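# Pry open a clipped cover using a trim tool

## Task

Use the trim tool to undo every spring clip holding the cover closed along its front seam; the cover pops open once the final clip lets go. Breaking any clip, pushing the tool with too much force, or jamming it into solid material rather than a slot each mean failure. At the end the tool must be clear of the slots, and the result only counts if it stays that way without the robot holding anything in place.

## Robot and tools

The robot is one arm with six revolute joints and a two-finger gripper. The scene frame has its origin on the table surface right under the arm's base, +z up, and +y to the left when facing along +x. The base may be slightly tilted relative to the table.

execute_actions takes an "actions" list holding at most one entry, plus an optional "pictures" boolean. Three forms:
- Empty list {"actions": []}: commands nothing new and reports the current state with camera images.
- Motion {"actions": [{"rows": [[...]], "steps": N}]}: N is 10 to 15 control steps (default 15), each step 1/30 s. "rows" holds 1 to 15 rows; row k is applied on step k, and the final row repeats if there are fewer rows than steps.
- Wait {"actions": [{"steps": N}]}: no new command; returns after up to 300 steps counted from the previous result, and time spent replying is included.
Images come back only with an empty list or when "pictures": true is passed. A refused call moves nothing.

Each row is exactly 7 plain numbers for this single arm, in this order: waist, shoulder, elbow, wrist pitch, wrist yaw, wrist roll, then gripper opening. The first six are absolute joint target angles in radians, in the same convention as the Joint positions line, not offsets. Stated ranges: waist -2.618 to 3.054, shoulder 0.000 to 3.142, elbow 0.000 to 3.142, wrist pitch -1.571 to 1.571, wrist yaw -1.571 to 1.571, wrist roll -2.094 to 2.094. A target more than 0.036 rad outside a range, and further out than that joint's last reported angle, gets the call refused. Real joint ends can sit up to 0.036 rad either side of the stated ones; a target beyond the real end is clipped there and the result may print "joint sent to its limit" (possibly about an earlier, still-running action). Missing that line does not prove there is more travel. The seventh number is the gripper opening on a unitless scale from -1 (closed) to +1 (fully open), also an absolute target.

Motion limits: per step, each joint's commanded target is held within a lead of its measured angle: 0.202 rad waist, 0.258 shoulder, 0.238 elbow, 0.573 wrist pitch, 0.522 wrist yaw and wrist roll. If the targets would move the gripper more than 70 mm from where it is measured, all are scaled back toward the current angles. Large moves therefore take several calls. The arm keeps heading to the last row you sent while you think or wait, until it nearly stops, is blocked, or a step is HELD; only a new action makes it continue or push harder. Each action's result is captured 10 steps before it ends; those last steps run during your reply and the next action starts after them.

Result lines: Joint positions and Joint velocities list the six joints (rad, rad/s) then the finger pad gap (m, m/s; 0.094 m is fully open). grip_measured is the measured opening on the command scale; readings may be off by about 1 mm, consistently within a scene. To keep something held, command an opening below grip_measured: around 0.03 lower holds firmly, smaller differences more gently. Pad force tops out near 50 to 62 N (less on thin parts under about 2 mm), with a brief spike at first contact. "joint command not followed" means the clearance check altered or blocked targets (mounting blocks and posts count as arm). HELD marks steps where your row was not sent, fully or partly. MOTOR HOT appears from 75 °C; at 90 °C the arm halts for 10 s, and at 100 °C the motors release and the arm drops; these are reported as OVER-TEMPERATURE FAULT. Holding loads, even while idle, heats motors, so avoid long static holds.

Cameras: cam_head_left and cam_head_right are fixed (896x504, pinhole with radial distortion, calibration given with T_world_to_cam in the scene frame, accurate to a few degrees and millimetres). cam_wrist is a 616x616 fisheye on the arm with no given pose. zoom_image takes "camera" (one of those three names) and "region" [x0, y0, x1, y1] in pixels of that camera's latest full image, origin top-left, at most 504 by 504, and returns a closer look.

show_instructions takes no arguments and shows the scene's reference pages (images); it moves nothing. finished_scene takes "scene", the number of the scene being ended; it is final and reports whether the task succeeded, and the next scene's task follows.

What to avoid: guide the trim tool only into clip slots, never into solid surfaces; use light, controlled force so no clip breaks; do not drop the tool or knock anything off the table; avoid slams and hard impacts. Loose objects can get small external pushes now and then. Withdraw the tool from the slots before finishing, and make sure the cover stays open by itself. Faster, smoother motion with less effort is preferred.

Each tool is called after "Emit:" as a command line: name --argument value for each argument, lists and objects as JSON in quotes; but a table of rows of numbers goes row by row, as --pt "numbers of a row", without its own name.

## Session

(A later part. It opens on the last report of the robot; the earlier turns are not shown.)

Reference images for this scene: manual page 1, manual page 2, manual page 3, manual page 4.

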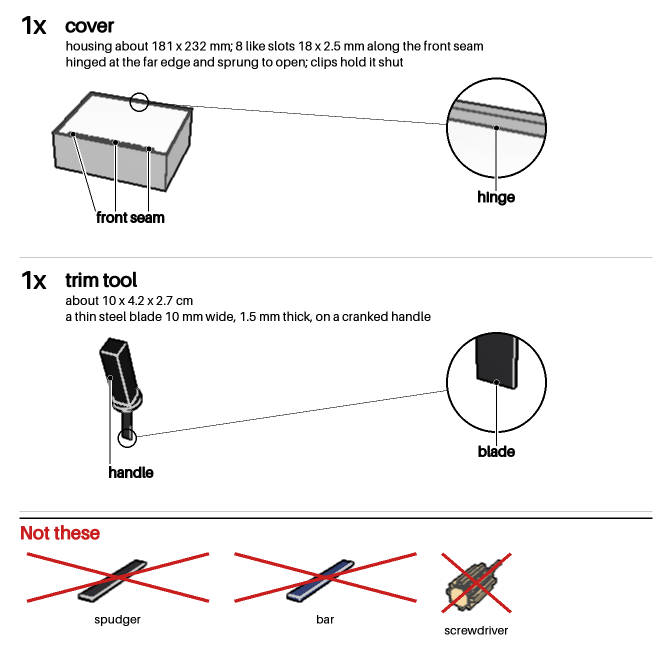

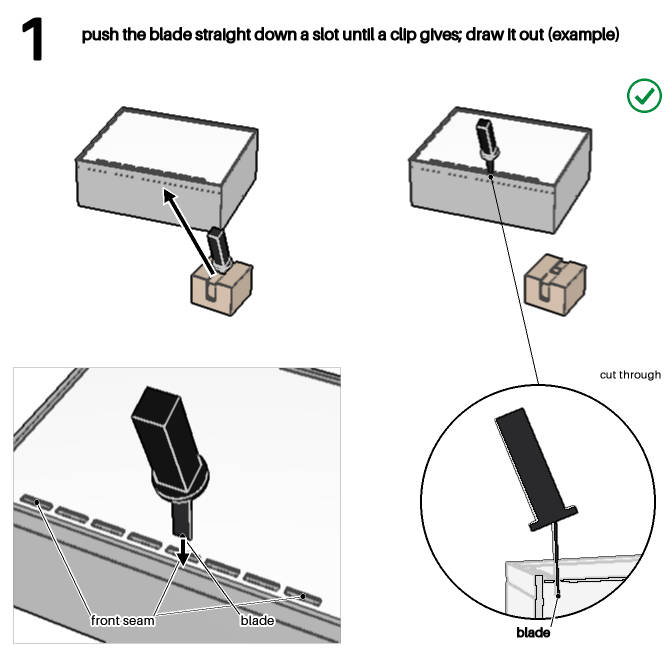

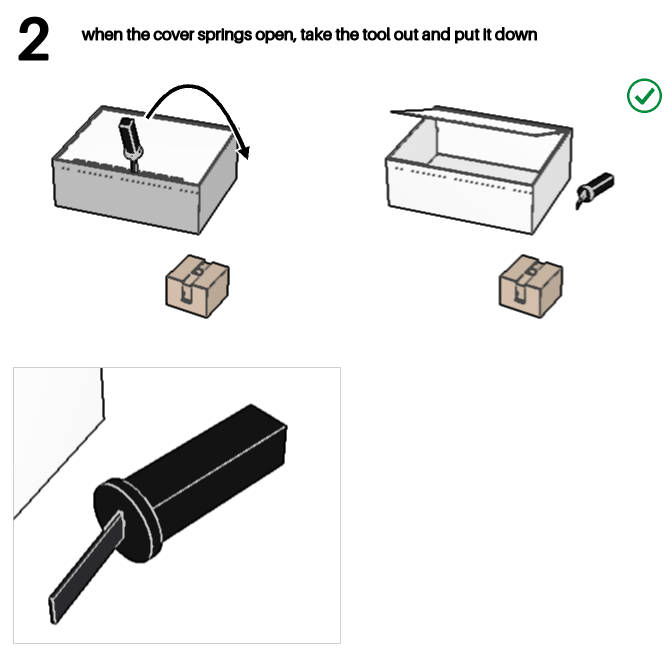

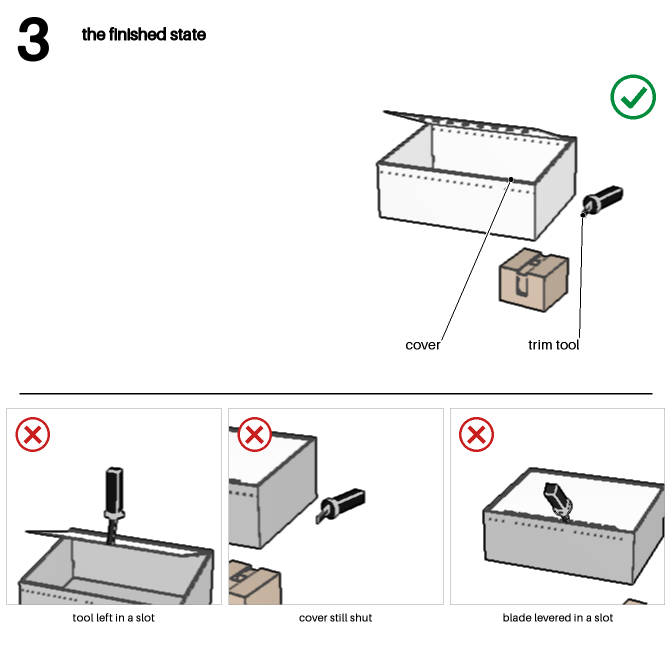

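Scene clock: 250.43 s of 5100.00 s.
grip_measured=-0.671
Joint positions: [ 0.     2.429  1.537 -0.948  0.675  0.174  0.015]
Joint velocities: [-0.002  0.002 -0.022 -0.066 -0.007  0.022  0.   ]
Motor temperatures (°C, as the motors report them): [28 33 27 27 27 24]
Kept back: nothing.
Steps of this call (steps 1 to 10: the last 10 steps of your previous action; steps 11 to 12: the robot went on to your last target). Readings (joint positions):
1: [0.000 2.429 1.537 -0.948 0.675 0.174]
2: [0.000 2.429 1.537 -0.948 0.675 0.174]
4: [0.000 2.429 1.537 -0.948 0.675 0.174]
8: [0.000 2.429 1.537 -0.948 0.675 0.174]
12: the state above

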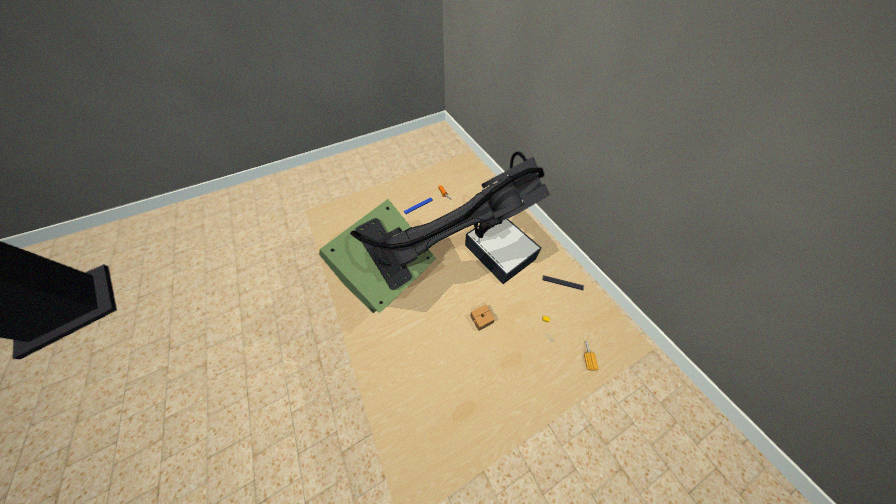

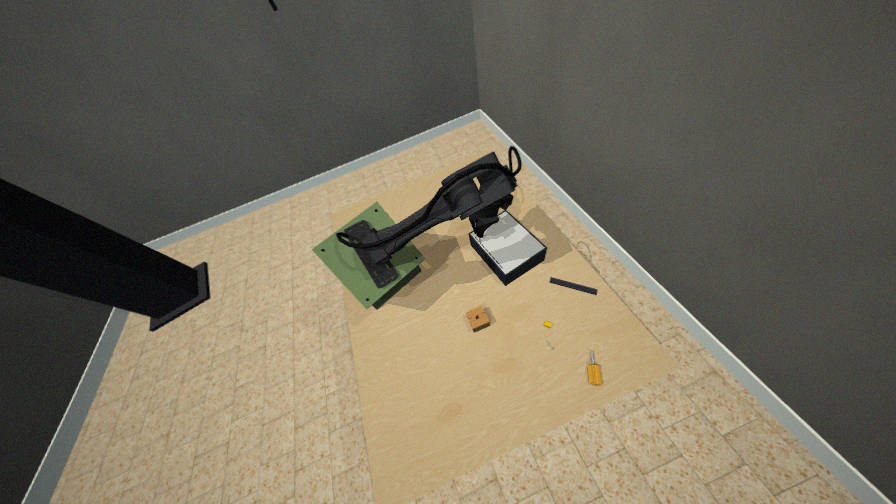

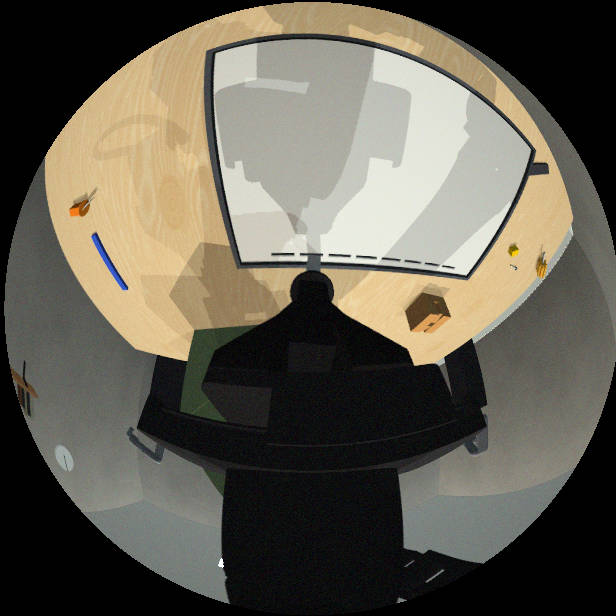

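Emit:
execute_actions --actions '[{"rows":[[-0.015,2.457,1.550,-0.914,0.668,0.166,-0.715],[-0.016,2.459,1.550,-0.914,0.668,0.166,-0.715],[-0.016,2.459,1.550,-0.914,0.668,0.166,-0.715],[0.010,2.440,1.550,-0.938,0.668,0.166,-0.715]],"steps":12}]'

Emit:
execute_actions --actions '[{"steps":12}]' --pictures true

Emit:
zoom_image --camera "cam_wrist" --region '[285, 235, 335, 275]'

Scene clock: 250.87 s of 5100.00 s.
grip_measured=-0.671
Joint positions: [-0.003  2.432  1.537 -0.943  0.675  0.174  0.015]
Joint velocities: [-0.095  0.051  0.002  0.154  0.037  0.022  0.   ]
Motor temperatures (°C, as the motors report them): [28 33 27 27 27 24]
Steps of this call (steps 1 to 11: the robot went on to your last target; steps 12 to 13: the first 2 steps of this action). Readings (joint positions):
12: [-0.001 2.430 1.537 -0.947 0.675 0.174]
13: the state above

Scene clock: 251.27 s of 5100.00 s.
grip_measured=-0.671
Joint positions: [-0.007  2.435  1.537 -0.934  0.675  0.174  0.015]
Joint velocities: [-0.007 -0.002  0.002  0.022 -0.007 -0.022  0.   ]
Motor temperatures (°C, as the motors report them): [28 33 27 27 27 24]
Kept back: nothing.
Steps of this call (steps 1 to 10: the last 10 steps of your previous action; steps 11 to 12: the robot went on to your last target). Readings (joint positions):
1: [-0.006 2.434 1.537 -0.938 0.675 0.174]
2: [-0.007 2.435 1.537 -0.934 0.675 0.174]
4: [-0.007 2.435 1.537 -0.934 0.675 0.174]
8: [-0.007 2.435 1.537 -0.934 0.675 0.174]
12: the state above

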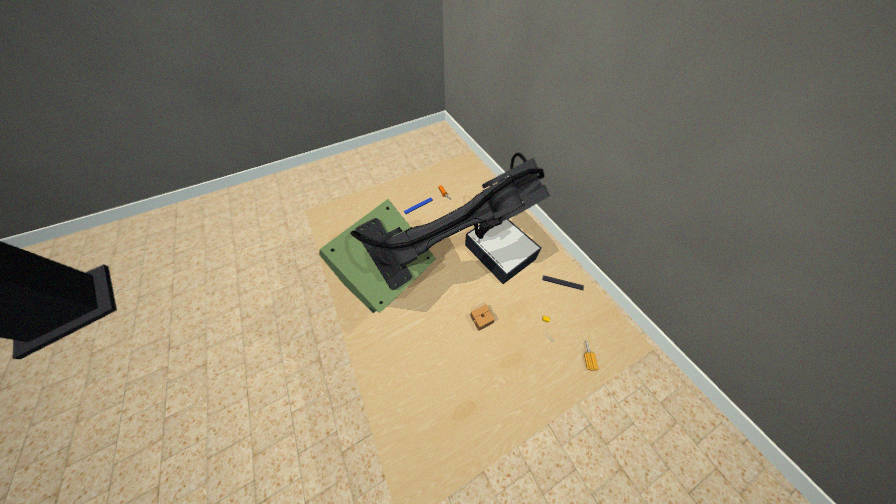

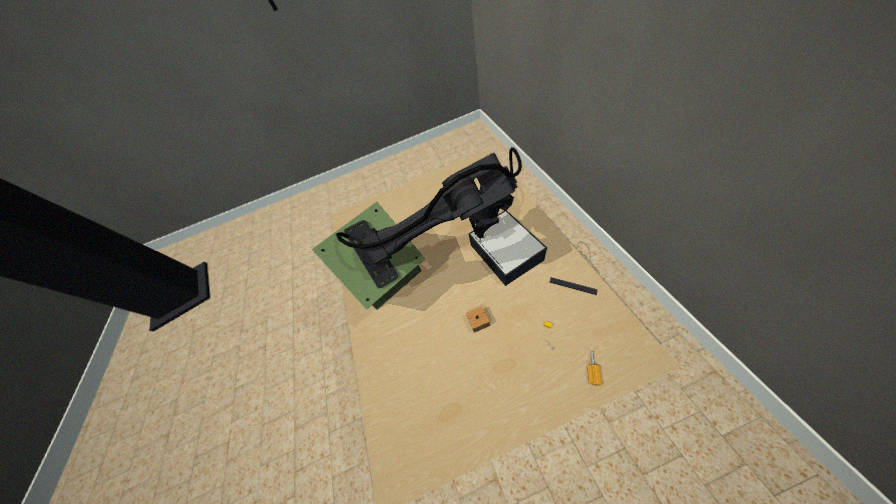

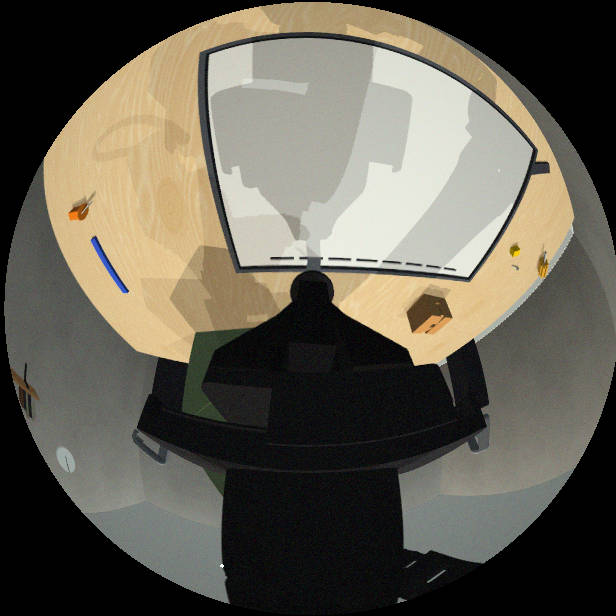

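Region (285, 235, 335, 275) of cam_wrist's 616x616 image, scaled by 10.080, with more detail than that image has; it fills the top 403 rows of this view, and the rest is white.

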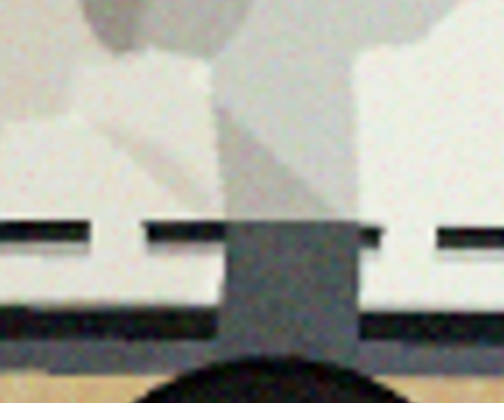

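Emit:
execute_actions --actions '[{"rows":[[-0.020,2.463,1.550,-0.904,0.668,0.166,-0.715],[-0.020,2.465,1.550,-0.904,0.668,0.166,-0.715],[-0.020,2.465,1.550,-0.925,0.668,0.166,-0.715],[0.005,2.447,1.550,-0.928,0.668,0.166,-0.715]],"steps":12}]'

Emit:
execute_actions --actions '[{"steps":12}]' --pictures true

Emit:
zoom_image --camera "cam_wrist" --region '[285, 235, 335, 275]'

Scene clock: 251.73 s of 5100.00 s.
grip_measured=-0.671
Joint positions: [-0.009  2.437  1.537 -0.931  0.675  0.174  0.015]
Joint velocities: [-0.081  0.066 -0.007  0.11  -0.022 -0.037  0.001]
Motor temperatures (°C, as the motors report them): [28 33 27 27 27 24]
Steps of this call (steps 1 to 12: the robot went on to your last target; steps 13 to 14: the first 2 steps of this action). Readings (joint positions):
13: [-0.008 2.435 1.537 -0.933 0.675 0.174]
14: the state above

Scene clock: 252.13 s of 5100.00 s.
grip_measured=-0.671
Joint positions: [-0.012  2.44   1.537 -0.926  0.675  0.171  0.015]
Joint velocities: [-0.002 -0.002  0.002 -0.037  0.081 -0.007  0.   ]
Motor temperatures (°C, as the motors report them): [28 33 27 27 27 24]
Kept back: nothing.
Steps of this call (steps 1 to 10: the last 10 steps of your previous action; steps 11 to 12: the robot went on to your last target). Readings (joint positions):
1: [-0.012 2.440 1.537 -0.928 0.675 0.173]
2: [-0.012 2.440 1.537 -0.926 0.675 0.173]
4: [-0.012 2.440 1.537 -0.926 0.675 0.172]
8: [-0.012 2.440 1.537 -0.926 0.675 0.172]
12: the state above

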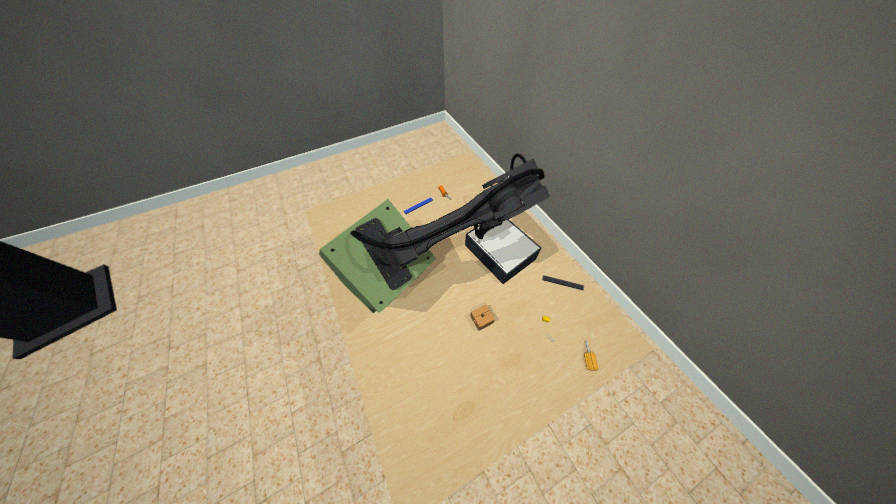

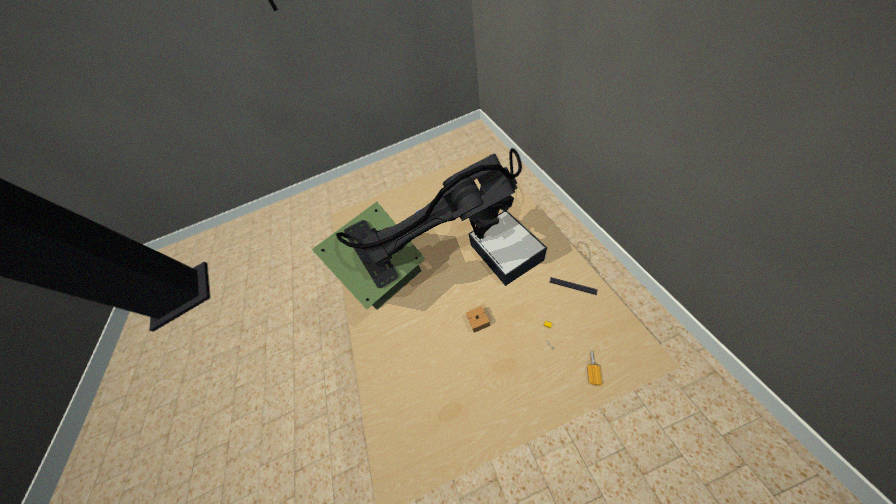

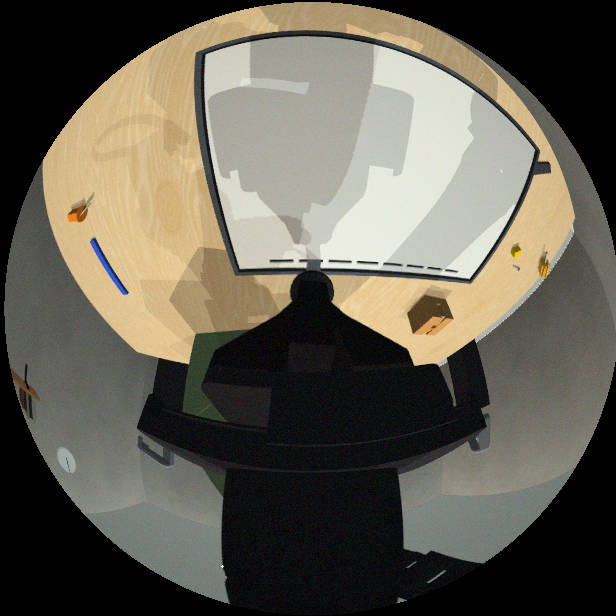

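Region (285, 235, 335, 275) of cam_wrist's 616x616 image, scaled by 10.080, with more detail than that image has; it fills the top 403 rows of this view, and the rest is white.

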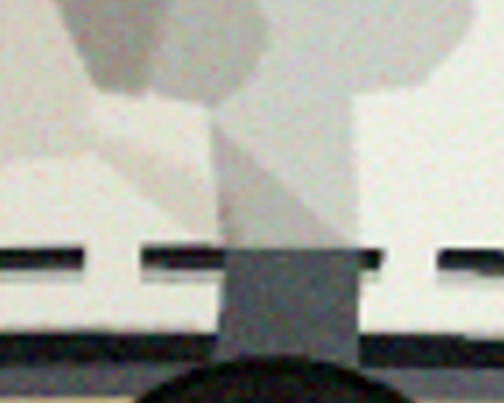

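Row ≈247. Press step.

Emit:
execute_actions --actions '[{"rows":[[-0.027,2.468,1.550,-0.896,0.668,0.164,-0.715],[-0.030,2.472,1.550,-0.896,0.668,0.164,-0.715],[-0.034,2.478,1.550,-0.896,0.668,0.164,-0.715],[-0.038,2.484,1.550,-0.896,0.668,0.164,-0.715],[-0.041,2.488,1.550,-0.896,0.668,0.164,-0.715],[-0.002,2.452,1.550,-0.918,0.668,0.164,-0.715]],"steps":14}]'

Emit:
execute_actions --actions '[{"steps":10}]' --pictures true

Emit:
zoom_image --camera "cam_wrist" --region '[285, 235, 335, 275]'

Scene clock: 252.87 s of 5100.00 s.
grip_measured=-0.671
Joint positions: [-0.016  2.441  1.537 -0.924  0.673  0.169  0.015]
Joint velocities: [-0.017  0.012 -0.002  0.066  0.022 -0.037 -0.   ]
Motor temperatures (°C, as the motors report them): [28 33 27 27 27 24]
Steps of this call (steps 1 to 15: the robot went on to your last target; steps 16 to 18: nothing new was sent; steps 19 to 22: the first 4 steps of this action). Readings (joint positions):
19: [-0.013 2.440 1.537 -0.925 0.675 0.171]
20: [-0.014 2.440 1.537 -0.925 0.674 0.170]
22: the state above

Scene clock: 253.20 s of 5100.00 s.
grip_measured=-0.671
Joint positions: [-0.014  2.443  1.537 -0.923  0.676  0.166  0.015]
Joint velocities: [-0.007 -0.007  0.002 -0.022  0.007  0.007  0.002]
Motor temperatures (°C, as the motors report them): [28 33 27 27 27 24]
Kept back: nothing.
Steps of this call (steps 1 to 10: the last 10 steps of your previous action). Readings (joint positions):
1: [-0.017 2.443 1.537 -0.923 0.673 0.169]
2: [-0.015 2.443 1.537 -0.923 0.674 0.168]
4: [-0.014 2.443 1.537 -0.923 0.676 0.167]
8: [-0.014 2.443 1.537 -0.923 0.676 0.167]
10: the state above

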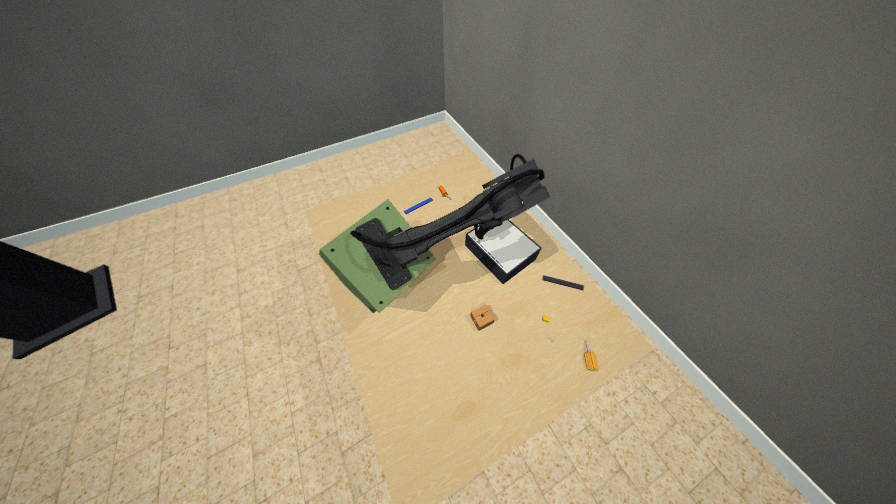

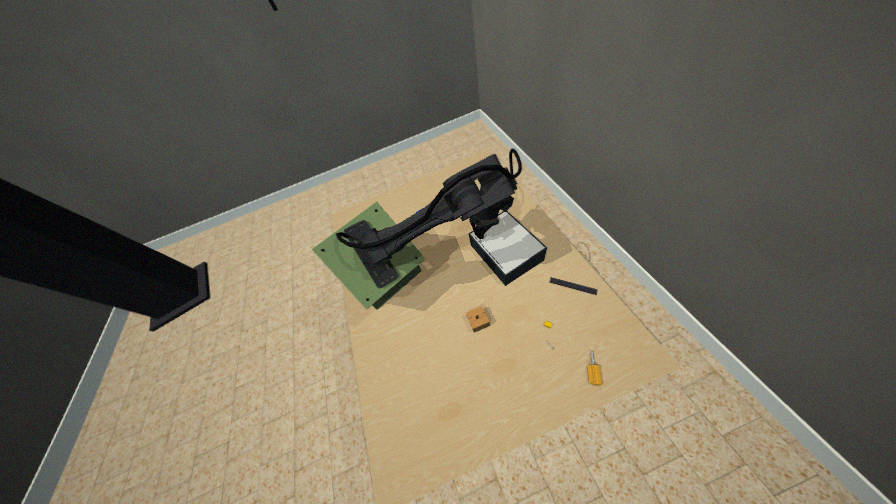

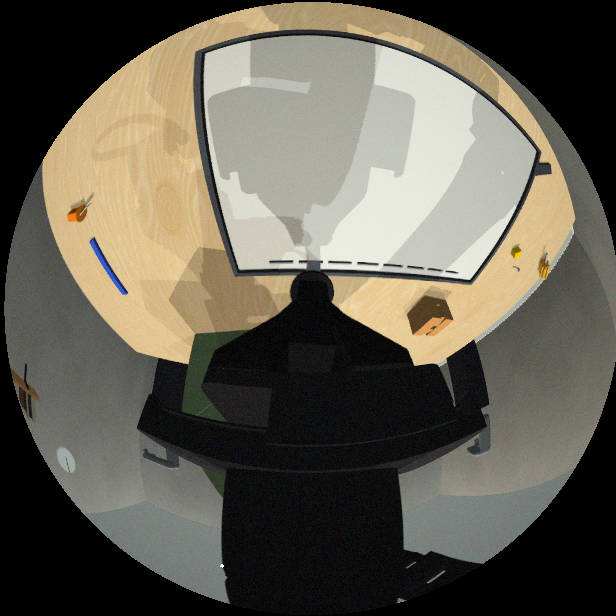

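Region (285, 235, 335, 275) of cam_wrist's 616x616 image, scaled by 10.080, with more detail than that image has; it fills the top 403 rows of this view, and the rest is white.

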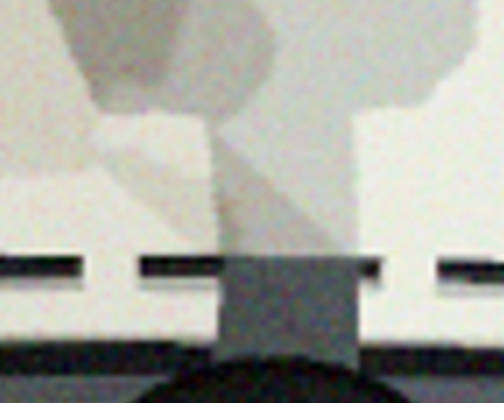

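Emit:
execute_actions --actions '[{"rows":[[-0.005,2.439,1.550,-0.933,0.668,0.158,-0.715],[0.005,2.433,1.550,-0.941,0.668,0.161,-0.715],[0.010,2.428,1.550,-0.947,0.668,0.164,-0.715],[0.013,2.423,1.550,-0.953,0.668,0.167,-0.715],[0.016,2.419,1.550,-0.958,0.668,0.170,-0.715],[0.019,2.415,1.550,-0.963,0.668,0.173,-0.715],[0.022,2.411,1.550,-0.968,0.668,0.176,-0.715],[0.025,2.407,1.550,-0.973,0.668,0.179,-0.715],[0.028,2.403,1.550,-0.978,0.668,0.181,-0.715],[0.030,2.400,1.550,-0.983,0.668,0.182,-0.715]],"steps":15}]'

Emit:
execute_actions --actions '[{"steps":18}]' --pictures true

Emit:
zoom_image --camera "cam_wrist" --region '[285, 235, 335, 275]'

Scene clock: 254.13 s of 5100.00 s.
grip_measured=-0.671
Joint positions: [-0.012  2.443  1.537 -0.923  0.679  0.165  0.015]
Joint velocities: [-0.012  0.002 -0.007  0.007  0.037 -0.051 -0.   ]
Motor temperatures (°C, as the motors report them): [29 33 27 27 27 24]
Steps of this call (steps 1 to 15: the robot went on to your last target; steps 16 to 23: nothing new was sent; steps 24 to 28: the first 5 steps of this action). Readings (joint positions):
24: [-0.014 2.443 1.537 -0.923 0.676 0.165]
25: [-0.014 2.443 1.537 -0.923 0.676 0.165]
27: [-0.013 2.443 1.537 -0.923 0.677 0.165]
28: the state above

Scene clock: 254.73 s of 5100.00 s.
grip_measured=-0.671
Joint positions: [ 0.012  2.414  1.537 -0.966  0.679  0.172  0.015]
Joint velocities: [-0.002  0.022 -0.007  0.007 -0.066 -0.022  0.   ]
Motor temperatures (°C, as the motors report them): [29 33 27 27 27 24]
Kept back: nothing.
Steps of this call (steps 1 to 10: the last 10 steps of your previous action; steps 11 to 18: the robot went on to your last target). Readings (joint positions):
1: [-0.012 2.443 1.537 -0.924 0.679 0.165]
2: [-0.012 2.443 1.537 -0.924 0.679 0.165]
4: [-0.010 2.440 1.537 -0.928 0.680 0.165]
8: [0.004 2.421 1.537 -0.951 0.679 0.170]
18: the state above

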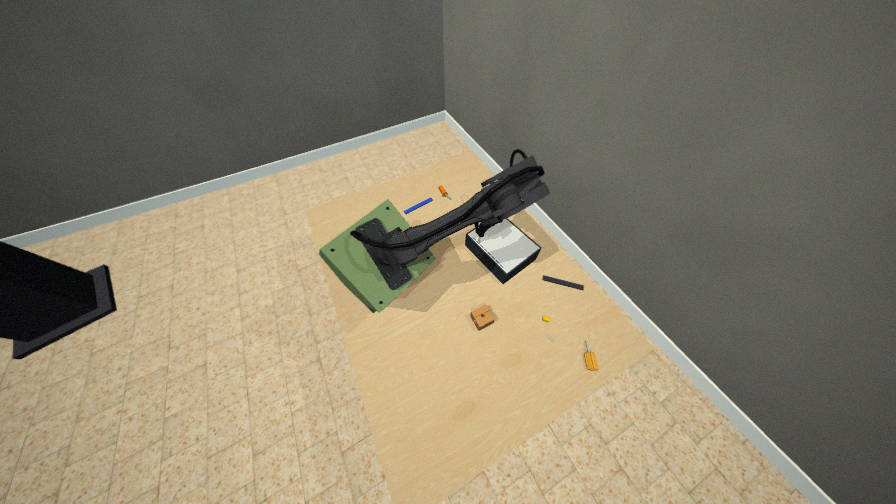

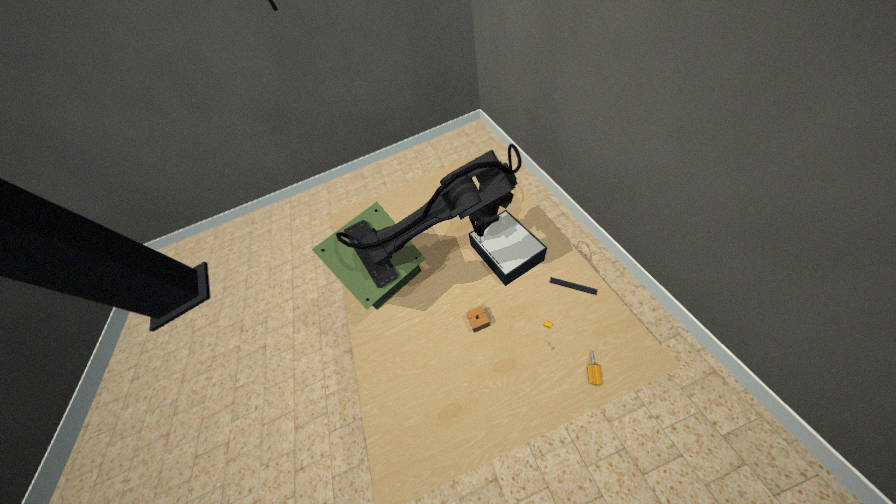

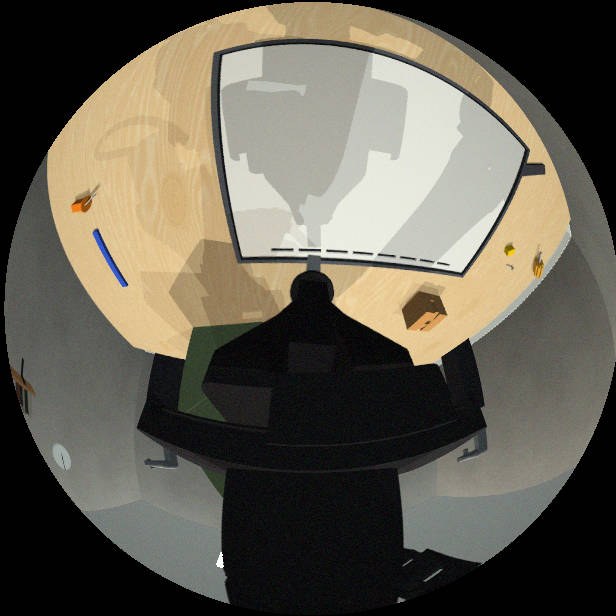

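Region (285, 235, 335, 275) of cam_wrist's 616x616 image, scaled by 10.080, with more detail than that image has; it fills the top 403 rows of this view, and the rest is white.

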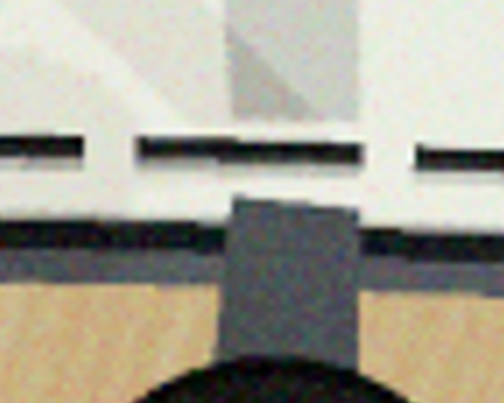

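Emit:
execute_actions --actions '[{"rows":[[0.045,2.427,1.537,-0.966,0.668,0.185,-0.715],[0.050,2.434,1.537,-0.966,0.668,0.197,-0.715],[0.055,2.441,1.537,-0.959,0.668,0.209,-0.715],[0.060,2.446,1.508,-0.931,0.668,0.221,-0.715],[0.065,2.451,1.508,-0.931,0.668,0.233,-0.715],[0.070,2.455,1.507,-0.930,0.668,0.245,-0.715],[0.075,2.458,1.507,-0.930,0.668,0.255,-0.715],[0.079,2.461,1.507,-0.929,0.668,0.262,-0.715],[0.082,2.463,1.507,-0.929,0.668,0.266,-0.715],[0.083,2.464,1.507,-0.929,0.668,0.268,-0.715]],"steps":15}]'

Emit:
execute_actions --actions '[{"steps":20}]' --pictures true

Emit:
zoom_image --camera "cam_wrist" --region '[285, 235, 335, 275]'

Scene clock: 255.83 s of 5100.00 s.
grip_measured=-0.671
Joint positions: [ 0.027  2.421  1.537 -0.963  0.679  0.193  0.015]
Joint velocities: [ 0.173  0.129  0.002  0.11  -0.051  0.183 -0.001]
Motor temperatures (°C, as the motors report them): [29 33 27 27 27 24]
Steps of this call (steps 1 to 15: the robot went on to your last target; steps 16 to 28: nothing new was sent; steps 29 to 33: the first 5 steps of this action). Readings (joint positions):
29: [0.012 2.414 1.537 -0.968 0.679 0.173]
30: [0.014 2.414 1.537 -0.968 0.679 0.176]
32: [0.022 2.417 1.537 -0.966 0.679 0.186]
33: the state above

Scene clock: 256.50 s of 5100.00 s.
grip_measured=-0.671
Joint positions: [ 0.067  2.453  1.537 -0.948  0.675  0.258  0.015]
Joint velocities: [-0.002 -0.017  0.002  0.007 -0.037 -0.022  0.   ]
Motor temperatures (°C, as the motors report them): [29 33 27 27 27 24]
Kept back: nothing.
Steps of this call (steps 1 to 10: the last 10 steps of your previous action; steps 11 to 20: the robot went on to your last target). Readings (joint positions):
1: [0.033 2.425 1.537 -0.959 0.679 0.202]
2: [0.040 2.431 1.537 -0.957 0.679 0.210]
4: [0.053 2.442 1.537 -0.953 0.678 0.226]
8: [0.067 2.453 1.537 -0.950 0.676 0.245]
20: the state above

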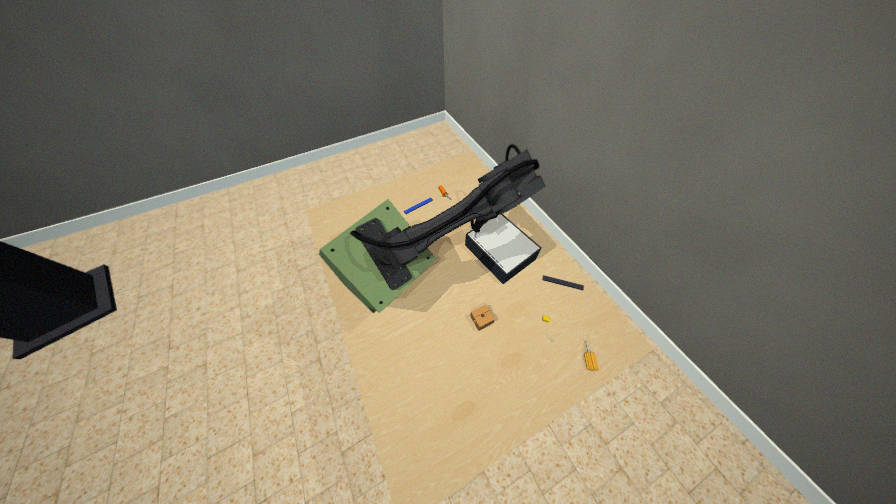

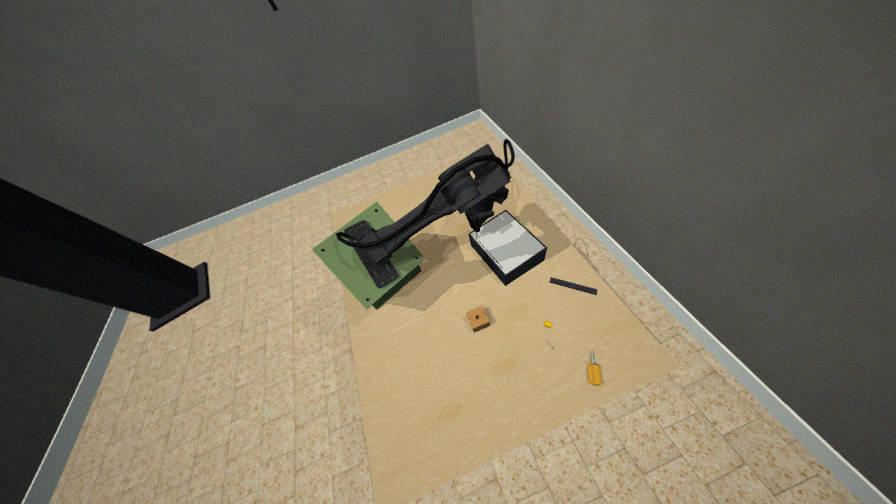

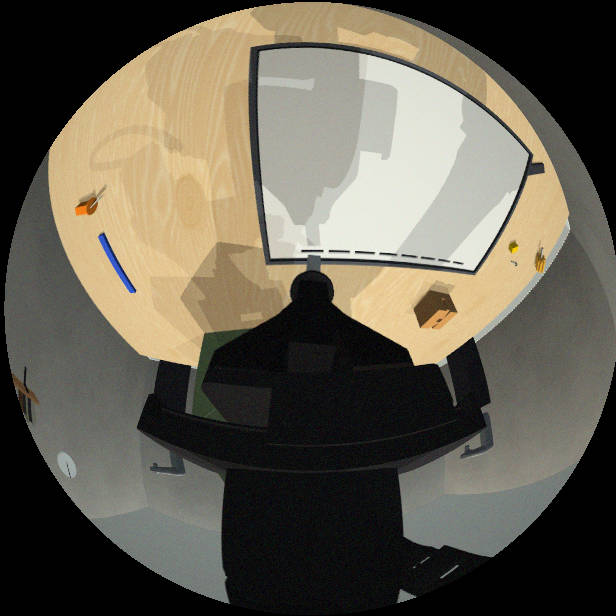

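Region (285, 235, 335, 275) of cam_wrist's 616x616 image, scaled by 10.080, with more detail than that image has; it fills the top 403 rows of this view, and the rest is white.

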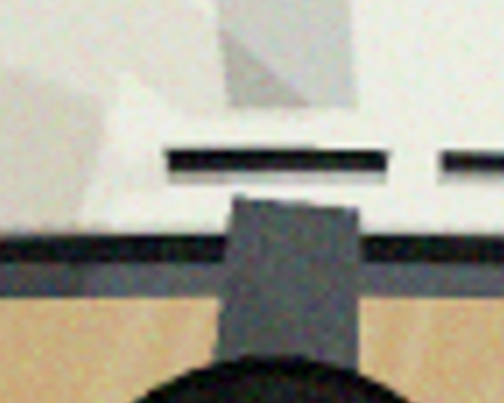

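Emit:
execute_actions --actions '[{"rows":[[0.051,2.483,1.550,-0.915,0.668,0.250,-0.715],[0.049,2.485,1.550,-0.913,0.668,0.250,-0.715],[0.047,2.487,1.550,-0.913,0.668,0.250,-0.715],[0.072,2.472,1.550,-0.930,0.668,0.252,-0.715]],"steps":13}]'

Emit:
execute_actions --actions '[{"steps":13}]' --pictures true

Emit:
zoom_image --camera "cam_wrist" --region '[285, 235, 335, 275]'

Scene clock: 257.07 s of 5100.00 s.
grip_measured=-0.671
Joint positions: [ 0.06   2.46   1.537 -0.94   0.675  0.259  0.015]
Joint velocities: [-0.125  0.115  0.017 -0.007 -0.066  0.007  0.   ]
Motor temperatures (°C, as the motors report them): [29 33 27 27 27 24]
Steps of this call (steps 1 to 14: the robot went on to your last target; steps 15 to 17: the first 3 steps of this action). Readings (joint positions):
15: [0.066 2.454 1.537 -0.947 0.675 0.259]
16: [0.064 2.457 1.537 -0.943 0.675 0.259]
17: the state above

Scene clock: 257.50 s of 5100.00 s.
grip_measured=-0.671
Joint positions: [ 0.057  2.464  1.537 -0.939  0.675  0.259  0.015]
Joint velocities: [ 0.012  0.007 -0.002 -0.037  0.051 -0.037  0.   ]
Motor temperatures (°C, as the motors report them): [29 33 27 27 27 24]
Kept back: nothing.
Steps of this call (steps 1 to 10: the last 10 steps of your previous action; steps 11 to 13: the robot went on to your last target). Readings (joint positions):
1: [0.057 2.462 1.537 -0.939 0.675 0.259]
2: [0.056 2.464 1.537 -0.939 0.675 0.259]
4: [0.057 2.464 1.537 -0.939 0.675 0.259]
8: [0.057 2.464 1.537 -0.939 0.675 0.259]
13: the state above

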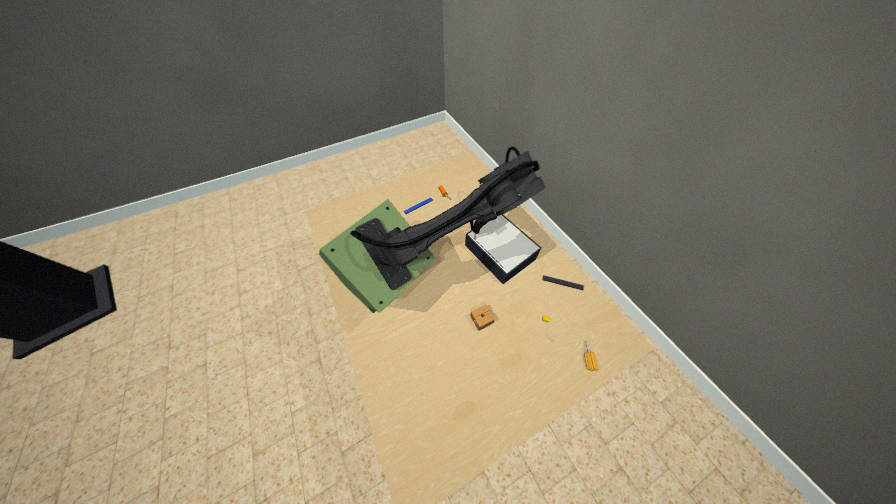

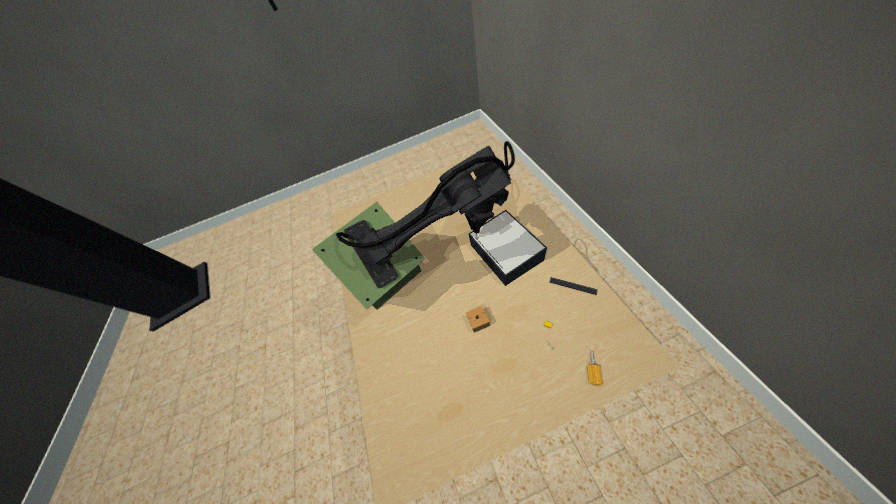

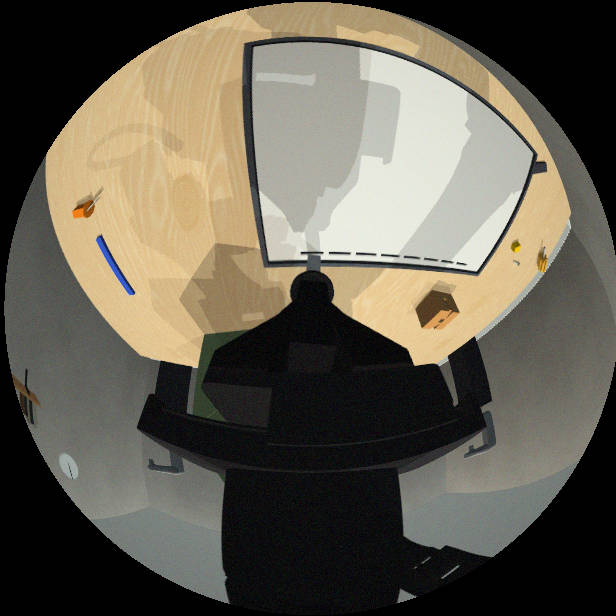

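Region (285, 235, 335, 275) of cam_wrist's 616x616 image, scaled by 10.080, with more detail than that image has; it fills the top 403 rows of this view, and the rest is white.

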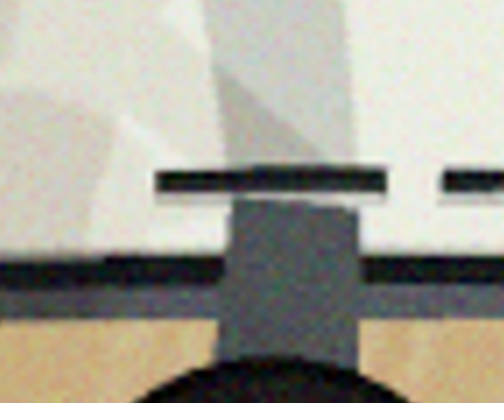

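Same as before: u≈170; nudge q4 +.005.

Emit:
execute_actions --actions '[{"rows":[[0.067,2.472,1.550,-0.903,0.668,0.252,-0.715],[0.067,2.472,1.550,-0.903,0.668,0.252,-0.715],[0.067,2.472,1.550,-0.930,0.668,0.252,-0.715]],"steps":12}]'

Emit:
execute_actions --actions '[{"steps":12}]' --pictures true

Emit:
zoom_image --camera "cam_wrist" --region '[285, 235, 335, 275]'

Scene clock: 258.03 s of 5100.00 s.
grip_measured=-0.671
Joint positions: [ 0.057  2.464  1.537 -0.934  0.675  0.259  0.015]
Joint velocities: [-0.022 -0.007 -0.022  0.125 -0.037 -0.007  0.   ]
Motor temperatures (°C, as the motors report them): [29 33 27 27 27 24]
Steps of this call (steps 1 to 14: the robot went on to your last target; steps 15 to 16: the first 2 steps of this action). Readings (joint positions):
15: [0.057 2.464 1.537 -0.937 0.675 0.259]
16: the state above

Scene clock: 258.43 s of 5100.00 s.
grip_measured=-0.671
Joint positions: [ 0.057  2.464  1.537 -0.934  0.675  0.259  0.015]
Joint velocities: [-0.007  0.002 -0.002  0.007 -0.007  0.066  0.001]
Motor temperatures (°C, as the motors report them): [29 33 27 27 27 24]
Kept back: nothing.
Steps of this call (steps 1 to 10: the last 10 steps of your previous action; steps 11 to 12: the robot went on to your last target). Readings (joint positions):
1: [0.057 2.464 1.537 -0.934 0.675 0.259]
2: [0.057 2.464 1.537 -0.934 0.675 0.259]
4: [0.057 2.464 1.537 -0.934 0.675 0.259]
8: [0.057 2.464 1.537 -0.934 0.675 0.259]
12: the state above

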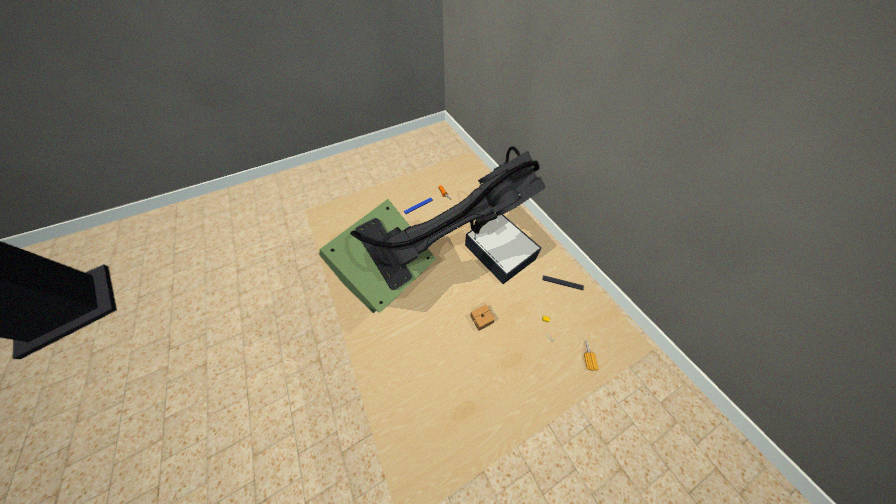

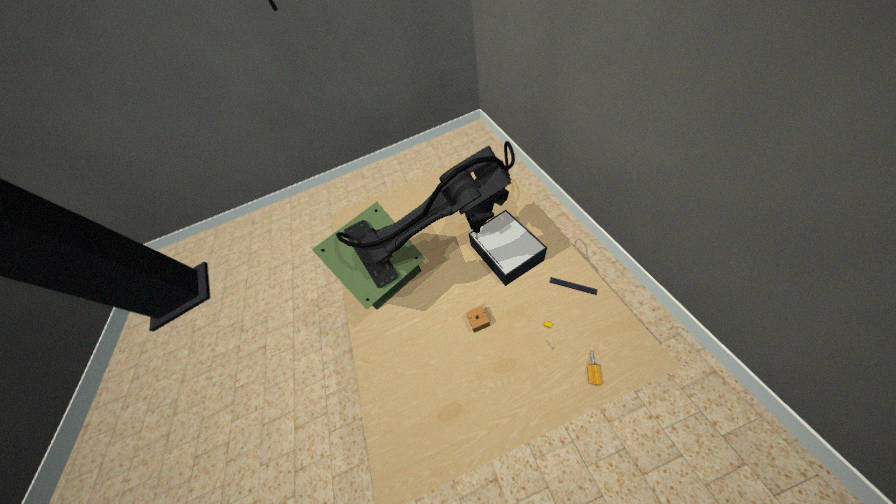

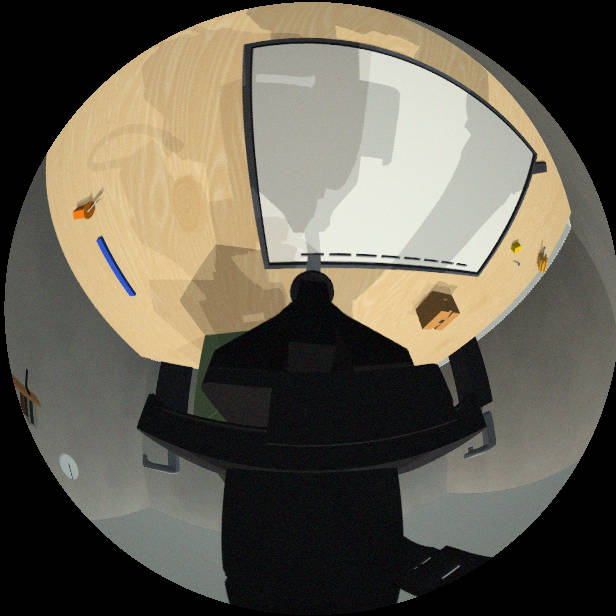

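Region (285, 235, 335, 275) of cam_wrist's 616x616 image, scaled by 10.080, with more detail than that image has; it fills the top 403 rows of this view, and the rest is white.

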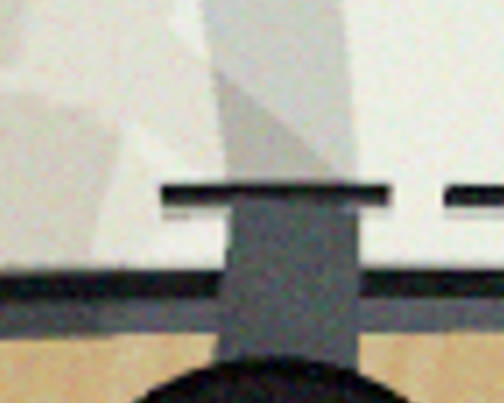

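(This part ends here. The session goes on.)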